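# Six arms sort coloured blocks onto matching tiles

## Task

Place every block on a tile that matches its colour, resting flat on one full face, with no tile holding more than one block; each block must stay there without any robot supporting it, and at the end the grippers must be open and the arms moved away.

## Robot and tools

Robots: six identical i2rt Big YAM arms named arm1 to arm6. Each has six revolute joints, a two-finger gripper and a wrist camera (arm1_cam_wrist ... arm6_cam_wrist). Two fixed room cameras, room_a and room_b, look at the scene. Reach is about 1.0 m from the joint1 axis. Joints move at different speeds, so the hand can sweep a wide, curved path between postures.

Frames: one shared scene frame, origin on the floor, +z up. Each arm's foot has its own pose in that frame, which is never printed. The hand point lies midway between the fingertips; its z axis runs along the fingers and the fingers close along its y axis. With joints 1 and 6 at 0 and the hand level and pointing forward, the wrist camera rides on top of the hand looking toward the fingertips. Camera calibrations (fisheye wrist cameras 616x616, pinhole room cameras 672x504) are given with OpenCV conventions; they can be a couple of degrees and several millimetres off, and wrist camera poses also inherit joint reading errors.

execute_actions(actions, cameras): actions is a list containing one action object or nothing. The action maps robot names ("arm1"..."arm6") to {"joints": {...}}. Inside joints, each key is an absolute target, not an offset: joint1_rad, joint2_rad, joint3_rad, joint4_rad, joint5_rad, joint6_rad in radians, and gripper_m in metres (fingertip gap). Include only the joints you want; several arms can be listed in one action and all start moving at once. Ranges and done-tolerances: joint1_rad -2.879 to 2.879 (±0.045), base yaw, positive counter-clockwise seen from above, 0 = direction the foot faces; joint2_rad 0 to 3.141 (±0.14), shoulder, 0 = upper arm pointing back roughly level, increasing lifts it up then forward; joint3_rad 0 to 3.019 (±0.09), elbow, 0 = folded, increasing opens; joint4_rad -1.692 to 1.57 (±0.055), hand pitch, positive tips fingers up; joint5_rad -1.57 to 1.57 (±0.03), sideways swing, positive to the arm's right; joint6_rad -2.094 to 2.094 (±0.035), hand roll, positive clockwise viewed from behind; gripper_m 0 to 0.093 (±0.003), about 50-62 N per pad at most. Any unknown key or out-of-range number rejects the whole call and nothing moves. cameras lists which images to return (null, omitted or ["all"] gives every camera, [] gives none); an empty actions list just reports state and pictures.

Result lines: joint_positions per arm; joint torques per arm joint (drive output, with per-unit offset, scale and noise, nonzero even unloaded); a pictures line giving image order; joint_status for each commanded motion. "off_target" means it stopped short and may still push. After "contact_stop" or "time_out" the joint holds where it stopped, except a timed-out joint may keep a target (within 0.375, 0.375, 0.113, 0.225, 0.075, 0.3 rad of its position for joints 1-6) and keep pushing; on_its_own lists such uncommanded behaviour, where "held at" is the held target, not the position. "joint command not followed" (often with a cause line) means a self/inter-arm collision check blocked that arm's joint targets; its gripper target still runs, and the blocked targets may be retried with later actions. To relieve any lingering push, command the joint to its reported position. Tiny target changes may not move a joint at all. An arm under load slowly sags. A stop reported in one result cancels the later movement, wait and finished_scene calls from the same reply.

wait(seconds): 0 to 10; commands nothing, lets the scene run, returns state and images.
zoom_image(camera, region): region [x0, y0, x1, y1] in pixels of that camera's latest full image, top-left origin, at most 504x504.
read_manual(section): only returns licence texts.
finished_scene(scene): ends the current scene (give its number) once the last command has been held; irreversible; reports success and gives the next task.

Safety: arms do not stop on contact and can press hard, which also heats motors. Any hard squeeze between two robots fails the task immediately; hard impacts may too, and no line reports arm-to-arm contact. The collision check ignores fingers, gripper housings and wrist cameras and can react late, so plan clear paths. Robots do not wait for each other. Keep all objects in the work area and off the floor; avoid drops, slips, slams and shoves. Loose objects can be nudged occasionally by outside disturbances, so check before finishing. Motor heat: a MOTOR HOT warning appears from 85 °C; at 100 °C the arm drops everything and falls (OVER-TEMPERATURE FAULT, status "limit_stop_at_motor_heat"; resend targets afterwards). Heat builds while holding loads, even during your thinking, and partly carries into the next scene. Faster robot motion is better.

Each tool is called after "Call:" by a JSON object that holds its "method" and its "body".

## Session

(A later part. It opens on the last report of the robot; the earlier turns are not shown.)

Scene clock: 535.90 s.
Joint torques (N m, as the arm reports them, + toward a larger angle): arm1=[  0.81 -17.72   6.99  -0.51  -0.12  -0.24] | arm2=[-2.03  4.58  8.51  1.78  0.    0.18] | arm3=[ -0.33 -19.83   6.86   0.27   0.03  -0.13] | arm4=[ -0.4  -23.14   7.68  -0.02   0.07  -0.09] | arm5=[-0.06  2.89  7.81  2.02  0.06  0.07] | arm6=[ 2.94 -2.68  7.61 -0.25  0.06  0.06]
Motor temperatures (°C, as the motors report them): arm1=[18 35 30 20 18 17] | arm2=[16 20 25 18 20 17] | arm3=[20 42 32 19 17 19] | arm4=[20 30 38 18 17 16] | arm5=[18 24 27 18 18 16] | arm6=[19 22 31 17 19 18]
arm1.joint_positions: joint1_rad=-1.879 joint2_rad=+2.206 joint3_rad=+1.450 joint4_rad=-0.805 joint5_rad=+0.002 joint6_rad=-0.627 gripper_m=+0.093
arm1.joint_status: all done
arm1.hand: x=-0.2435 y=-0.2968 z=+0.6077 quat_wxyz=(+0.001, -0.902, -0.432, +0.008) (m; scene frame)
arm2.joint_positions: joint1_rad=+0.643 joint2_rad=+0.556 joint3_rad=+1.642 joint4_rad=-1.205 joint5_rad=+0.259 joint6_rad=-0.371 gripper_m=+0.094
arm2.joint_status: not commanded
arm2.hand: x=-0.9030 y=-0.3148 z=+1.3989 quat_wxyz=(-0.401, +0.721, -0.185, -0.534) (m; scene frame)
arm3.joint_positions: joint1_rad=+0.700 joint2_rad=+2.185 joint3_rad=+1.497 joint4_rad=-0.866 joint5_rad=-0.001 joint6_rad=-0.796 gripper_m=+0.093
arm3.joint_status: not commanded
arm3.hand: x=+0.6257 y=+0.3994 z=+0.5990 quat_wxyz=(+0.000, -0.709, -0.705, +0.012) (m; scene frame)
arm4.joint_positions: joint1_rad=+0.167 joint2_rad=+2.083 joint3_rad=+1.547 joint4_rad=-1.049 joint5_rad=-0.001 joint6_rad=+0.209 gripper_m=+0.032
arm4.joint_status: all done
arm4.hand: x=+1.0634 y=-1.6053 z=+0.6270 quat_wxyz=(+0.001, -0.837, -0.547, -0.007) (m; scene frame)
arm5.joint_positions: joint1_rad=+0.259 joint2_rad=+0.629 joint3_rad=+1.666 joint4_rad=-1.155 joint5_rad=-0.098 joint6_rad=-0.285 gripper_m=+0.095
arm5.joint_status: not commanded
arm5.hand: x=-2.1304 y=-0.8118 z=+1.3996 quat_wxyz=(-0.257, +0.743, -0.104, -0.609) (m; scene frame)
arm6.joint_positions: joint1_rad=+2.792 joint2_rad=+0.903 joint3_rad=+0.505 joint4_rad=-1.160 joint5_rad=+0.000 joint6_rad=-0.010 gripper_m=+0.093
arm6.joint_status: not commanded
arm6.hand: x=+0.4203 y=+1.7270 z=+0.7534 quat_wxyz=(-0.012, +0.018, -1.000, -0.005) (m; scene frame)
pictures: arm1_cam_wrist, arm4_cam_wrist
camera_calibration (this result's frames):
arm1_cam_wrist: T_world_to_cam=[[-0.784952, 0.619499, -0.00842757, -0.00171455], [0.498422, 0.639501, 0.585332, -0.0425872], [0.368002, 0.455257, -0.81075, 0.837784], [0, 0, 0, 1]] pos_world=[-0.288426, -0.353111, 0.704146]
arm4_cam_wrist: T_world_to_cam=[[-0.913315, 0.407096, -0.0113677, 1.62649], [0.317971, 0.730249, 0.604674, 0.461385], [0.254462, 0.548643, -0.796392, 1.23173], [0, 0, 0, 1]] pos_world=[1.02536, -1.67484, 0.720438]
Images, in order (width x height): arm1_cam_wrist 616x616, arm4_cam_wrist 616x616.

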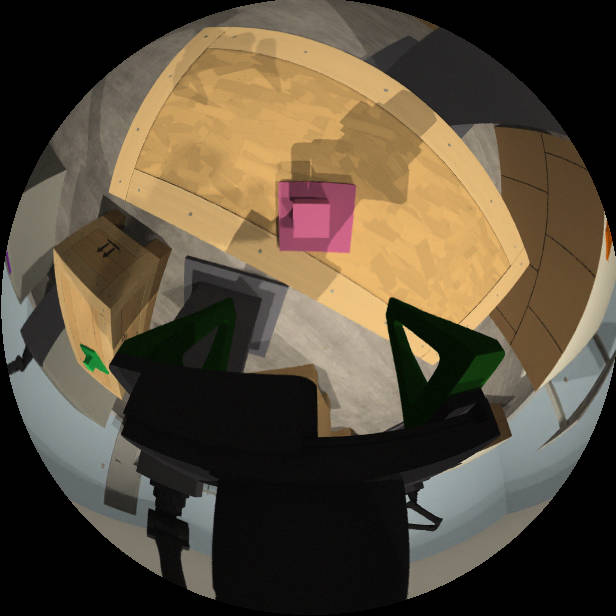

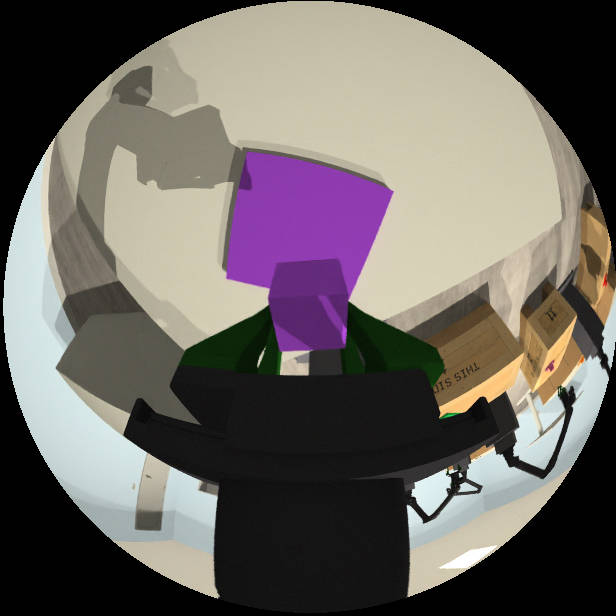

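Call:
{"method": "execute_actions", "body": {"actions": [{"arm4":{"joints":{"joint2_rad":2.25,"joint3_rad":1.54,"joint4_rad":-0.862}}}], "cameras": ["arm4_cam_wrist"]}}

Call:
{"method": "execute_actions", "body": {"actions": [{"arm4":{"joints":{"joint2_rad":2.31}}}], "cameras": ["arm4_cam_wrist"]}}

Scene clock: 558.50 s.
Joint torques (N m, as the arm reports them, + toward a larger angle): arm1=[  0.81 -17.95   6.97  -0.46  -0.12  -0.24] | arm2=[-2.24  4.59  8.51  1.81  0.02  0.17] | arm3=[ -0.22 -19.68   6.83   0.12   0.03  -0.12] | arm4=[ -0.04 -23.92   7.48   0.53   0.01  -0.08] | arm5=[-0.04  2.9   7.8   2.01  0.05  0.07] | arm6=[ 2.94 -2.57  7.63 -0.24  0.06  0.07]
Motor temperatures (°C, as the motors report them): arm1=[18 35 30 20 18 17] | arm2=[16 20 25 18 20 17] | arm3=[20 42 32 19 17 19] | arm4=[20 29 37 18 17 16] | arm5=[18 24 27 18 18 16] | arm6=[19 21 31 17 19 18]
arm1.joint_positions: joint1_rad=-1.879 joint2_rad=+2.206 joint3_rad=+1.450 joint4_rad=-0.805 joint5_rad=+0.002 joint6_rad=-0.627 gripper_m=+0.093
arm1.joint_status: not commanded
arm1.hand: x=-0.2435 y=-0.2968 z=+0.6077 quat_wxyz=(+0.001, -0.902, -0.432, +0.008) (m; scene frame)
arm2.joint_positions: joint1_rad=+0.643 joint2_rad=+0.556 joint3_rad=+1.642 joint4_rad=-1.205 joint5_rad=+0.259 joint6_rad=-0.371 gripper_m=+0.094
arm2.joint_status: not commanded
arm2.hand: x=-0.9030 y=-0.3148 z=+1.3989 quat_wxyz=(-0.401, +0.721, -0.185, -0.534) (m; scene frame)
arm3.joint_positions: joint1_rad=+0.700 joint2_rad=+2.185 joint3_rad=+1.497 joint4_rad=-0.866 joint5_rad=-0.001 joint6_rad=-0.796 gripper_m=+0.093
arm3.joint_status: not commanded
arm3.hand: x=+0.6257 y=+0.3994 z=+0.5990 quat_wxyz=(+0.000, -0.709, -0.705, +0.012) (m; scene frame)
arm4.joint_positions: joint1_rad=+0.166 joint2_rad=+2.254 joint3_rad=+1.530 joint4_rad=-0.874 joint5_rad=+0.000 joint6_rad=+0.208 gripper_m=+0.032
arm4.joint_status: all done
arm4.hand: x=+1.0634 y=-1.6069 z=+0.5227 quat_wxyz=(+0.006, -0.837, -0.547, -0.011) (m; scene frame)
arm5.joint_positions: joint1_rad=+0.259 joint2_rad=+0.629 joint3_rad=+1.666 joint4_rad=-1.155 joint5_rad=-0.098 joint6_rad=-0.285 gripper_m=+0.095
arm5.joint_status: not commanded
arm5.hand: x=-2.1304 y=-0.8118 z=+1.3996 quat_wxyz=(-0.257, +0.743, -0.104, -0.609) (m; scene frame)
arm6.joint_positions: joint1_rad=+2.792 joint2_rad=+0.903 joint3_rad=+0.505 joint4_rad=-1.160 joint5_rad=+0.000 joint6_rad=-0.010 gripper_m=+0.093
arm6.joint_status: not commanded
arm6.hand: x=+0.4203 y=+1.7270 z=+0.7534 quat_wxyz=(-0.012, +0.018, -1.000, -0.005) (m; scene frame)
pictures: arm4_cam_wrist
camera_calibration (this result's frames):
arm4_cam_wrist: T_world_to_cam=[[-0.913657, 0.406418, -0.00735836, 1.62314], [0.316296, 0.722193, 0.615138, 0.509022], [0.255318, 0.559698, -0.788385, 1.16223], [0, 0, 0, 1]] pos_world=[1.02526, -1.67778, 0.615107]
Images, in order (width x height): arm4_cam_wrist 616x616.

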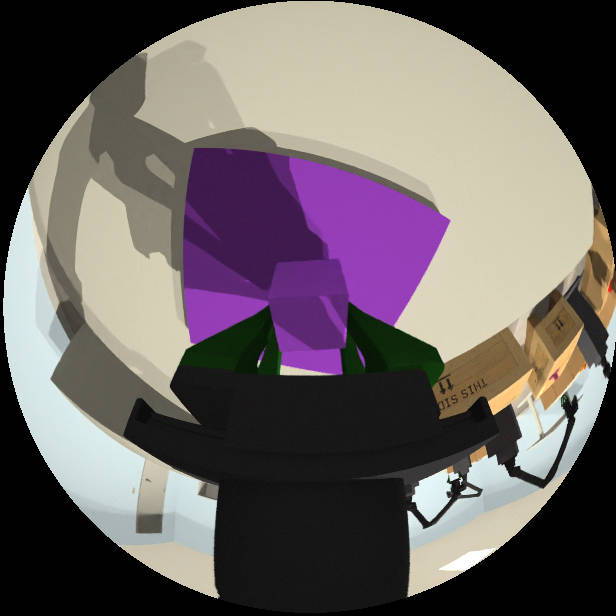

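Scene clock: 559.20 s.
Joint torques (N m, as the arm reports them, + toward a larger angle): arm1=[  0.81 -17.85   6.97  -0.49  -0.12  -0.24] | arm2=[-2.32  4.87  8.55  1.8   0.01  0.15] | arm3=[ -0.35 -19.76   6.81   0.18   0.04  -0.12] | arm4=[  0.08 -20.89   7.17   0.49  -0.01  -0.08] | arm5=[-0.04  2.88  7.81  2.01  0.05  0.07] | arm6=[ 3.01 -2.72  7.66 -0.22  0.06  0.06]
Motor temperatures (°C, as the motors report them): arm1=[18 35 30 20 18 17] | arm2=[16 20 25 18 20 17] | arm3=[20 42 32 19 17 19] | arm4=[20 29 37 18 17 16] | arm5=[18 24 27 18 18 16] | arm6=[19 21 31 17 19 18]
arm1.joint_positions: joint1_rad=-1.879 joint2_rad=+2.206 joint3_rad=+1.450 joint4_rad=-0.805 joint5_rad=+0.002 joint6_rad=-0.627 gripper_m=+0.093
arm1.joint_status: not commanded
arm1.hand: x=-0.2435 y=-0.2968 z=+0.6077 quat_wxyz=(+0.001, -0.902, -0.432, +0.008) (m; scene frame)
arm2.joint_positions: joint1_rad=+0.643 joint2_rad=+0.556 joint3_rad=+1.642 joint4_rad=-1.205 joint5_rad=+0.259 joint6_rad=-0.371 gripper_m=+0.094
arm2.joint_status: not commanded
arm2.hand: x=-0.9030 y=-0.3148 z=+1.3989 quat_wxyz=(-0.401, +0.721, -0.185, -0.534) (m; scene frame)
arm3.joint_positions: joint1_rad=+0.700 joint2_rad=+2.185 joint3_rad=+1.497 joint4_rad=-0.866 joint5_rad=-0.001 joint6_rad=-0.796 gripper_m=+0.093
arm3.joint_status: not commanded
arm3.hand: x=+0.6257 y=+0.3994 z=+0.5990 quat_wxyz=(+0.000, -0.709, -0.705, +0.012) (m; scene frame)
arm4.joint_positions: joint1_rad=+0.166 joint2_rad=+2.271 joint3_rad=+1.532 joint4_rad=-0.871 joint5_rad=+0.000 joint6_rad=+0.208 gripper_m=+0.032
arm4.joint_status: all done
arm4.hand: x=+1.0639 y=-1.6047 z=+0.5138 quat_wxyz=(+0.010, -0.837, -0.547, -0.015) (m; scene frame)
arm5.joint_positions: joint1_rad=+0.259 joint2_rad=+0.629 joint3_rad=+1.666 joint4_rad=-1.155 joint5_rad=-0.098 joint6_rad=-0.285 gripper_m=+0.095
arm5.joint_status: not commanded
arm5.hand: x=-2.1304 y=-0.8118 z=+1.3996 quat_wxyz=(-0.257, +0.743, -0.104, -0.609) (m; scene frame)
arm6.joint_positions: joint1_rad=+2.792 joint2_rad=+0.903 joint3_rad=+0.505 joint4_rad=-1.160 joint5_rad=+0.000 joint6_rad=-0.010 gripper_m=+0.093
arm6.joint_status: not commanded
arm6.hand: x=+0.4203 y=+1.7270 z=+0.7534 quat_wxyz=(-0.012, +0.018, -1.000, -0.005) (m; scene frame)
pictures: arm4_cam_wrist
camera_calibration (this result's frames):
arm4_cam_wrist: T_world_to_cam=[[-0.913838, 0.406053, -0.00465894, 1.6208], [0.314784, 0.715589, 0.623573, 0.499358], [0.256537, 0.568378, -0.781751, 1.16307], [0, 0, 0, 1]] pos_world=[1.02559, -1.67653, 0.6054]
Images, in order (width x height): arm4_cam_wrist 616x616.

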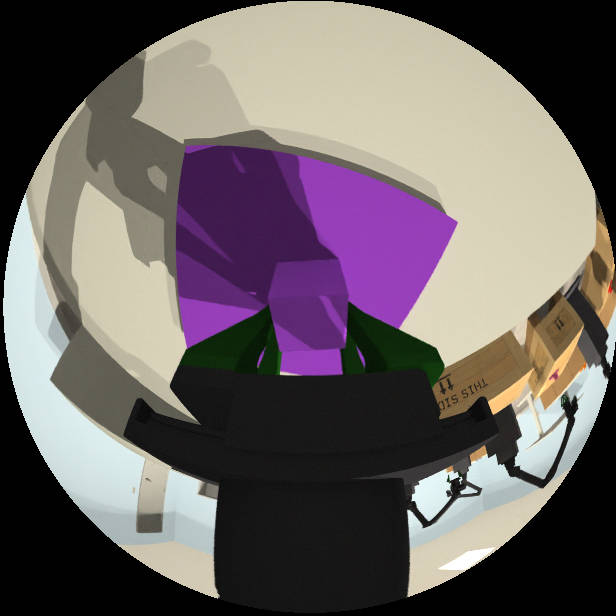

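Call:
{"method": "execute_actions", "body": {"actions": [{"arm4":{"joints":{"joint2_rad":2.29,"gripper_m":0.093}}}], "cameras": ["arm4_cam_wrist"]}}

Call:
{"method": "execute_actions", "body": {"actions": [{"arm4":{"joints":{"joint2_rad":2.08,"joint4_rad":-1.03}}}], "cameras": ["arm4_cam_wrist","room_a","room_b"]}}

Scene clock: 566.50 s.
Joint torques (N m, as the arm reports them, + toward a larger angle): arm1=[  0.84 -17.91   6.97  -0.48  -0.12  -0.24] | arm2=[-2.17  4.82  8.54  1.7   0.    0.16] | arm3=[ -0.3  -19.46   6.79   0.16   0.02  -0.11] | arm4=[  0.04 -22.55   7.22   0.49   0.    -0.07] | arm5=[-0.02  2.89  7.81  2.02  0.05  0.07] | arm6=[ 3.02 -2.57  7.63 -0.25  0.07  0.06]
Motor temperatures (°C, as the motors report them): arm1=[18 35 30 20 18 17] | arm2=[16 20 25 18 20 17] | arm3=[20 42 32 19 17 19] | arm4=[20 29 37 18 17 16] | arm5=[18 24 27 18 18 16] | arm6=[19 21 31 17 19 18]
arm1.joint_positions: joint1_rad=-1.879 joint2_rad=+2.206 joint3_rad=+1.450 joint4_rad=-0.805 joint5_rad=+0.002 joint6_rad=-0.627 gripper_m=+0.093
arm1.joint_status: not commanded
arm1.hand: x=-0.2435 y=-0.2968 z=+0.6077 quat_wxyz=(+0.001, -0.902, -0.432, +0.008) (m; scene frame)
arm2.joint_positions: joint1_rad=+0.643 joint2_rad=+0.556 joint3_rad=+1.642 joint4_rad=-1.205 joint5_rad=+0.259 joint6_rad=-0.371 gripper_m=+0.094
arm2.joint_status: not commanded
arm2.hand: x=-0.9030 y=-0.3148 z=+1.3989 quat_wxyz=(-0.401, +0.721, -0.185, -0.534) (m; scene frame)
arm3.joint_positions: joint1_rad=+0.700 joint2_rad=+2.185 joint3_rad=+1.497 joint4_rad=-0.866 joint5_rad=-0.001 joint6_rad=-0.796 gripper_m=+0.093
arm3.joint_status: not commanded
arm3.hand: x=+0.6257 y=+0.3994 z=+0.5990 quat_wxyz=(+0.000, -0.709, -0.705, +0.012) (m; scene frame)
arm4.joint_positions: joint1_rad=+0.166 joint2_rad=+2.271 joint3_rad=+1.532 joint4_rad=-0.871 joint5_rad=+0.000 joint6_rad=+0.208 gripper_m=+0.093
arm4.joint_status: all done
arm4.hand: x=+1.0640 y=-1.6047 z=+0.5138 quat_wxyz=(+0.010, -0.837, -0.547, -0.015) (m; scene frame)
arm5.joint_positions: joint1_rad=+0.259 joint2_rad=+0.629 joint3_rad=+1.666 joint4_rad=-1.155 joint5_rad=-0.098 joint6_rad=-0.285 gripper_m=+0.095
arm5.joint_status: not commanded
arm5.hand: x=-2.1304 y=-0.8118 z=+1.3996 quat_wxyz=(-0.257, +0.743, -0.104, -0.609) (m; scene frame)
arm6.joint_positions: joint1_rad=+2.792 joint2_rad=+0.903 joint3_rad=+0.505 joint4_rad=-1.160 joint5_rad=+0.000 joint6_rad=-0.010 gripper_m=+0.093
arm6.joint_status: not commanded
arm6.hand: x=+0.4203 y=+1.7270 z=+0.7534 quat_wxyz=(-0.012, +0.018, -1.000, -0.005) (m; scene frame)
pictures: arm4_cam_wrist
camera_calibration (this result's frames):
arm4_cam_wrist: T_world_to_cam=[[-0.913831, 0.406065, -0.00503154, 1.62107], [0.314561, 0.715633, 0.623635, 0.499623], [0.256837, 0.568314, -0.781699, 1.16262], [0, 0, 0, 1]] pos_world=[1.02561, -1.67654, 0.605391]
Images, in order (width x height): arm4_cam_wrist 616x616.

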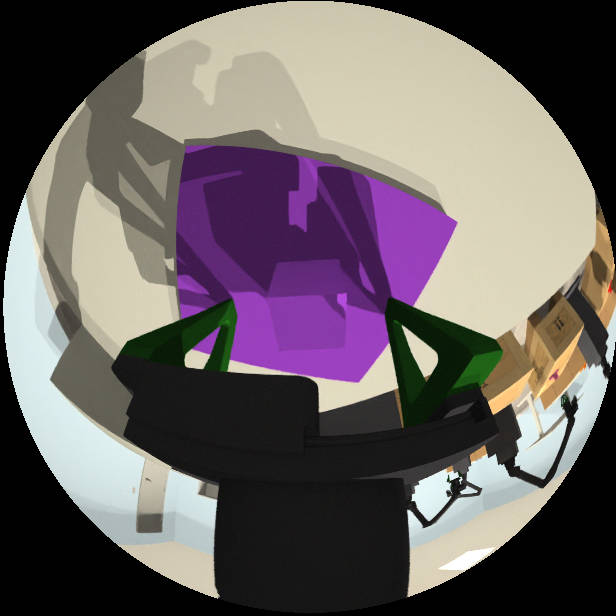

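Scene clock: 567.80 s.
Joint torques (N m, as the arm reports them, + toward a larger angle): arm1=[  0.86 -17.89   6.97  -0.47  -0.12  -0.24] | arm2=[-2.3   5.08  8.54  1.8   0.01  0.16] | arm3=[ -0.52 -19.54   6.85   0.11   0.04  -0.11] | arm4=[  0.1  -21.41   8.55  -0.15   0.01  -0.08] | arm5=[-0.03  2.9   7.8   2.02  0.05  0.06] | arm6=[ 2.84 -2.74  7.65 -0.26  0.05  0.08]
Motor temperatures (°C, as the motors report them): arm1=[18 35 30 20 18 17] | arm2=[16 20 25 18 20 17] | arm3=[20 42 32 19 17 19] | arm4=[20 29 37 18 17 16] | arm5=[18 24 27 18 18 16] | arm6=[19 21 31 17 19 18]
arm1.joint_positions: joint1_rad=-1.879 joint2_rad=+2.206 joint3_rad=+1.450 joint4_rad=-0.805 joint5_rad=+0.002 joint6_rad=-0.627 gripper_m=+0.093
arm1.joint_status: not commanded
arm1.hand: x=-0.2435 y=-0.2968 z=+0.6077 quat_wxyz=(+0.001, -0.902, -0.432, +0.008) (m; scene frame)
arm2.joint_positions: joint1_rad=+0.643 joint2_rad=+0.556 joint3_rad=+1.642 joint4_rad=-1.205 joint5_rad=+0.259 joint6_rad=-0.371 gripper_m=+0.094
arm2.joint_status: not commanded
arm2.hand: x=-0.9030 y=-0.3148 z=+1.3989 quat_wxyz=(-0.401, +0.721, -0.185, -0.534) (m; scene frame)
arm3.joint_positions: joint1_rad=+0.700 joint2_rad=+2.185 joint3_rad=+1.497 joint4_rad=-0.866 joint5_rad=-0.001 joint6_rad=-0.796 gripper_m=+0.093
arm3.joint_status: not commanded
arm3.hand: x=+0.6257 y=+0.3994 z=+0.5990 quat_wxyz=(+0.000, -0.709, -0.705, +0.012) (m; scene frame)
arm4.joint_positions: joint1_rad=+0.166 joint2_rad=+2.067 joint3_rad=+1.526 joint4_rad=-1.017 joint5_rad=+0.000 joint6_rad=+0.208 gripper_m=+0.093
arm4.joint_status: all done
arm4.hand: x=+1.0628 y=-1.6060 z=+0.6290 quat_wxyz=(-0.008, -0.837, -0.547, +0.003) (m; scene frame)
arm5.joint_positions: joint1_rad=+0.259 joint2_rad=+0.629 joint3_rad=+1.666 joint4_rad=-1.155 joint5_rad=-0.098 joint6_rad=-0.285 gripper_m=+0.095
arm5.joint_status: not commanded
arm5.hand: x=-2.1304 y=-0.8118 z=+1.3996 quat_wxyz=(-0.257, +0.743, -0.104, -0.609) (m; scene frame)
arm6.joint_positions: joint1_rad=+2.792 joint2_rad=+0.903 joint3_rad=+0.505 joint4_rad=-1.160 joint5_rad=+0.000 joint6_rad=-0.010 gripper_m=+0.093
arm6.joint_status: not commanded
arm6.hand: x=+0.4203 y=+1.7270 z=+0.7534 quat_wxyz=(-0.012, +0.018, -1.000, -0.005) (m; scene frame)
pictures: arm4_cam_wrist, room_a, room_b
camera_calibration (this result's frames):
arm4_cam_wrist: T_world_to_cam=[[-0.913791, 0.405874, -0.0159063, 1.62766], [0.321169, 0.745951, 0.583445, 0.496055], [0.248671, 0.528038, -0.811997, 1.21678], [0, 0, 0, 1]] pos_world=[1.02545, -1.67316, 0.724489]
Images, in order (width x height): arm4_cam_wrist 616x616, room_a 672x504, room_b 672x504.

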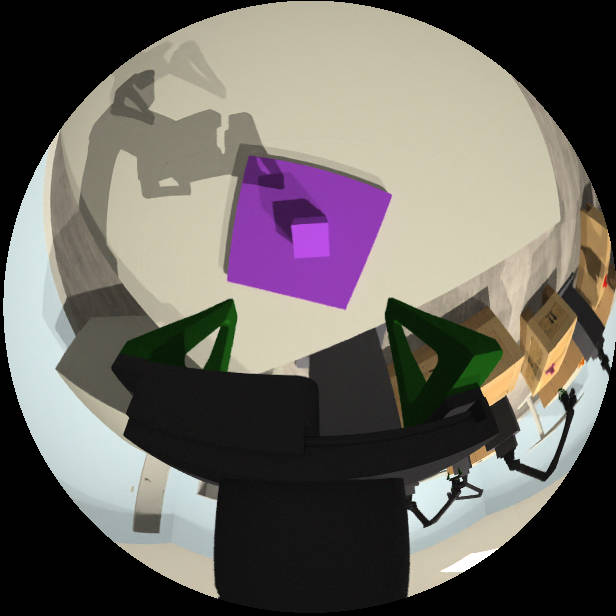

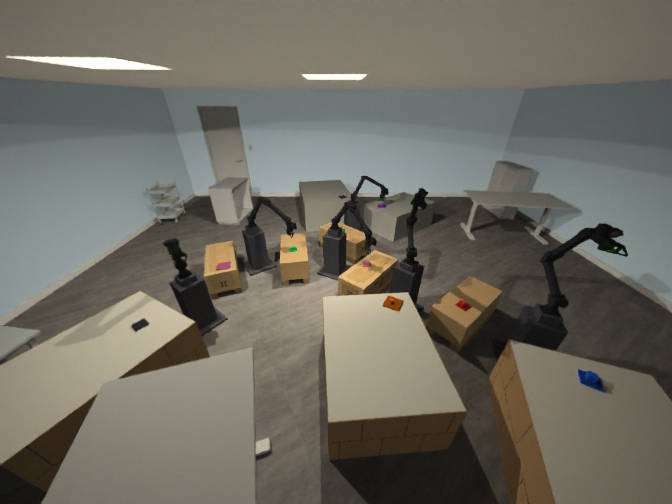

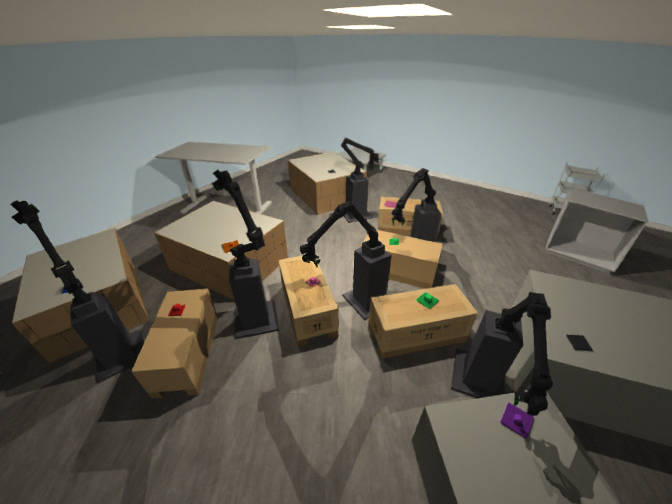

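Verify the untouched blocks.

Call:
{"method": "zoom_image", "body": {"camera": "room_a", "region": [560, 355, 620, 400]}}

Call:
{"method": "zoom_image", "body": {"camera": "room_b", "region": [150, 230, 260, 330]}}

Call:
{"method": "zoom_image", "body": {"camera": "room_b", "region": [290, 225, 450, 320]}}

Call:
{"method": "execute_actions", "body": {"actions": [], "cameras": ["arm1_cam_wrist","arm2_cam_wrist","arm3_cam_wrist"]}}

Call:
{"method": "zoom_image", "body": {"camera": "arm2_cam_wrist", "region": [40, 240, 180, 440]}}

Region (560, 355, 620, 400) of room_a's 672x504 image, scaled by 8.400, with more detail than that image has; it fills the top 378 rows of this view, and the rest is white.

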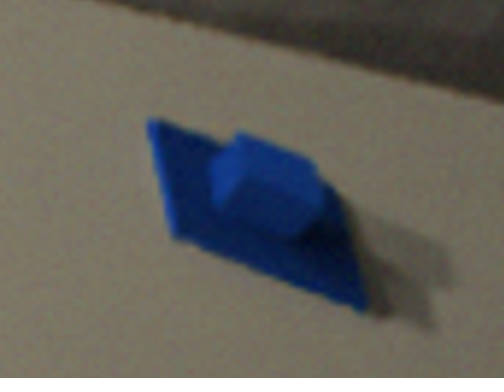

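Region (150, 230, 260, 330) of room_b's 672x504 image, scaled by 4.582, with more detail than that image has; it fills the top 458 rows of this view, and the rest is white.

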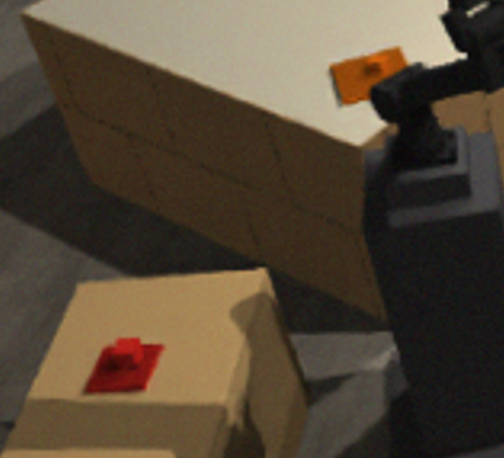

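Region (290, 225, 450, 320) of room_b's 672x504 image, scaled by 3.150, with more detail than that image has; it fills the top 299 rows of this view, and the rest is white.

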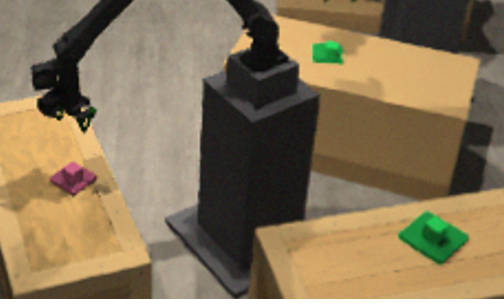

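Scene clock: 574.97 s.
Joint torques (N m, as the arm reports them, + toward a larger angle): arm1=[  0.87 -17.94   6.98  -0.47  -0.12  -0.24] | arm2=[-2.24  4.86  8.5   1.71  0.01  0.16] | arm3=[ -0.17 -19.74   6.77   0.14   0.03  -0.1 ] | arm4=[  0.13 -21.9    8.73  -0.18   0.    -0.07] | arm5=[-0.08  2.88  7.8   2.01  0.06  0.07] | arm6=[ 2.9  -2.61  7.63 -0.25  0.07  0.06]
Motor temperatures (°C, as the motors report them): arm1=[18 35 29 20 18 17] | arm2=[16 20 25 18 20 17] | arm3=[20 43 32 19 17 19] | arm4=[20 29 37 18 17 16] | arm5=[18 23 27 18 18 16] | arm6=[19 21 31 17 19 18]
arm1.joint_positions: joint1_rad=-1.879 joint2_rad=+2.206 joint3_rad=+1.450 joint4_rad=-0.805 joint5_rad=+0.002 joint6_rad=-0.627 gripper_m=+0.093
arm1.joint_status: not commanded
arm1.hand: x=-0.2435 y=-0.2968 z=+0.6077 quat_wxyz=(+0.001, -0.902, -0.432, +0.008) (m; scene frame)
arm2.joint_positions: joint1_rad=+0.643 joint2_rad=+0.556 joint3_rad=+1.642 joint4_rad=-1.205 joint5_rad=+0.259 joint6_rad=-0.371 gripper_m=+0.094
arm2.joint_status: not commanded
arm2.hand: x=-0.9030 y=-0.3148 z=+1.3989 quat_wxyz=(-0.401, +0.721, -0.185, -0.534) (m; scene frame)
arm3.joint_positions: joint1_rad=+0.700 joint2_rad=+2.185 joint3_rad=+1.497 joint4_rad=-0.866 joint5_rad=-0.001 joint6_rad=-0.796 gripper_m=+0.093
arm3.joint_status: not commanded
arm3.hand: x=+0.6257 y=+0.3994 z=+0.5990 quat_wxyz=(+0.000, -0.709, -0.705, +0.012) (m; scene frame)
arm4.joint_positions: joint1_rad=+0.166 joint2_rad=+2.067 joint3_rad=+1.526 joint4_rad=-1.017 joint5_rad=+0.000 joint6_rad=+0.208 gripper_m=+0.093
arm4.joint_status: all done
arm4.hand: x=+1.0628 y=-1.6060 z=+0.6290 quat_wxyz=(-0.008, -0.837, -0.547, +0.003) (m; scene frame)
arm5.joint_positions: joint1_rad=+0.259 joint2_rad=+0.629 joint3_rad=+1.666 joint4_rad=-1.155 joint5_rad=-0.098 joint6_rad=-0.285 gripper_m=+0.095
arm5.joint_status: not commanded
arm5.hand: x=-2.1304 y=-0.8118 z=+1.3996 quat_wxyz=(-0.257, +0.743, -0.104, -0.609) (m; scene frame)
arm6.joint_positions: joint1_rad=+2.792 joint2_rad=+0.903 joint3_rad=+0.505 joint4_rad=-1.160 joint5_rad=+0.000 joint6_rad=-0.010 gripper_m=+0.093
arm6.joint_status: not commanded
arm6.hand: x=+0.4203 y=+1.7270 z=+0.7534 quat_wxyz=(-0.012, +0.018, -1.000, -0.005) (m; scene frame)
pictures: arm1_cam_wrist, arm2_cam_wrist, arm3_cam_wrist
camera_calibration (this result's frames):
arm1_cam_wrist: T_world_to_cam=[[-0.784952, 0.619499, -0.00842757, -0.00171455], [0.498422, 0.639501, 0.585332, -0.0425872], [0.368002, 0.455257, -0.81075, 0.837784], [0, 0, 0, 1]] pos_world=[-0.288426, -0.353111, 0.704146]
arm2_cam_wrist: T_world_to_cam=[[0.696034, 0.605861, 0.385317, 0.277074], [0.663439, -0.337471, -0.667804, 1.43385], [-0.274563, 0.720448, -0.636843, 0.996372], [0, 0, 0, 1]] pos_world=[-0.870558, -0.401821, 1.4853]
arm3_cam_wrist: T_world_to_cam=[[-0.999905, 0.0130911, 0.00436971, 0.620719], [0.0132261, 0.818506, 0.574345, -0.675024], [0.00394218, 0.574348, -0.818602, 0.380587], [0, 0, 0, 1]] pos_world=[0.628087, 0.325796, 0.696534]
Images, in order (width x height): arm1_cam_wrist 616x616, arm2_cam_wrist 616x616, arm3_cam_wrist 616x616.

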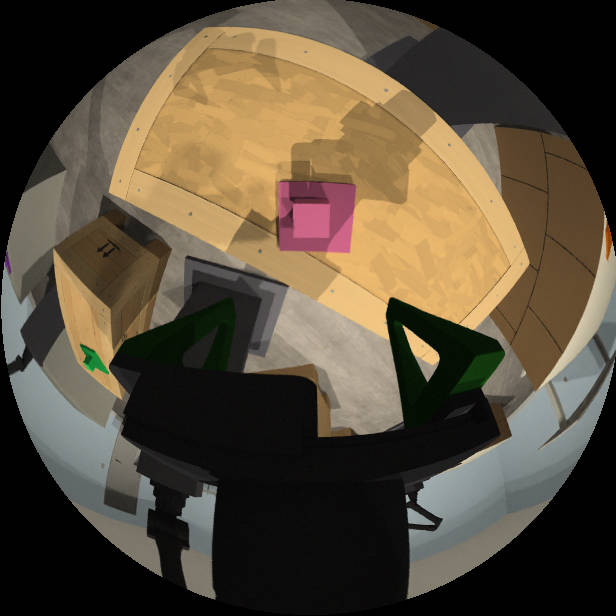

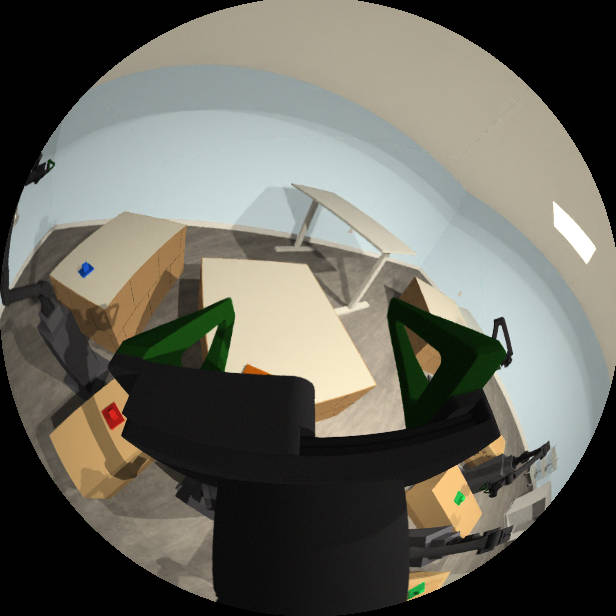

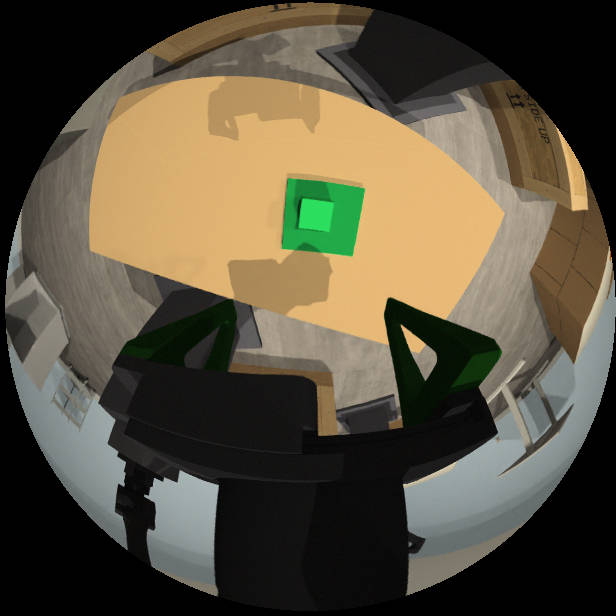

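Region (40, 240, 180, 440) of arm2_cam_wrist's 616x616 image, scaled by 2.520, with more detail than that image has; it fills the left 353 columns of this view, and the rest is white.

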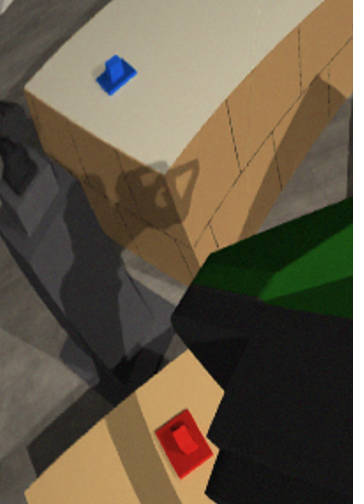

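Call:
{"method": "finished_scene", "body": {"scene": 2}}

The scene is finished: the task was done.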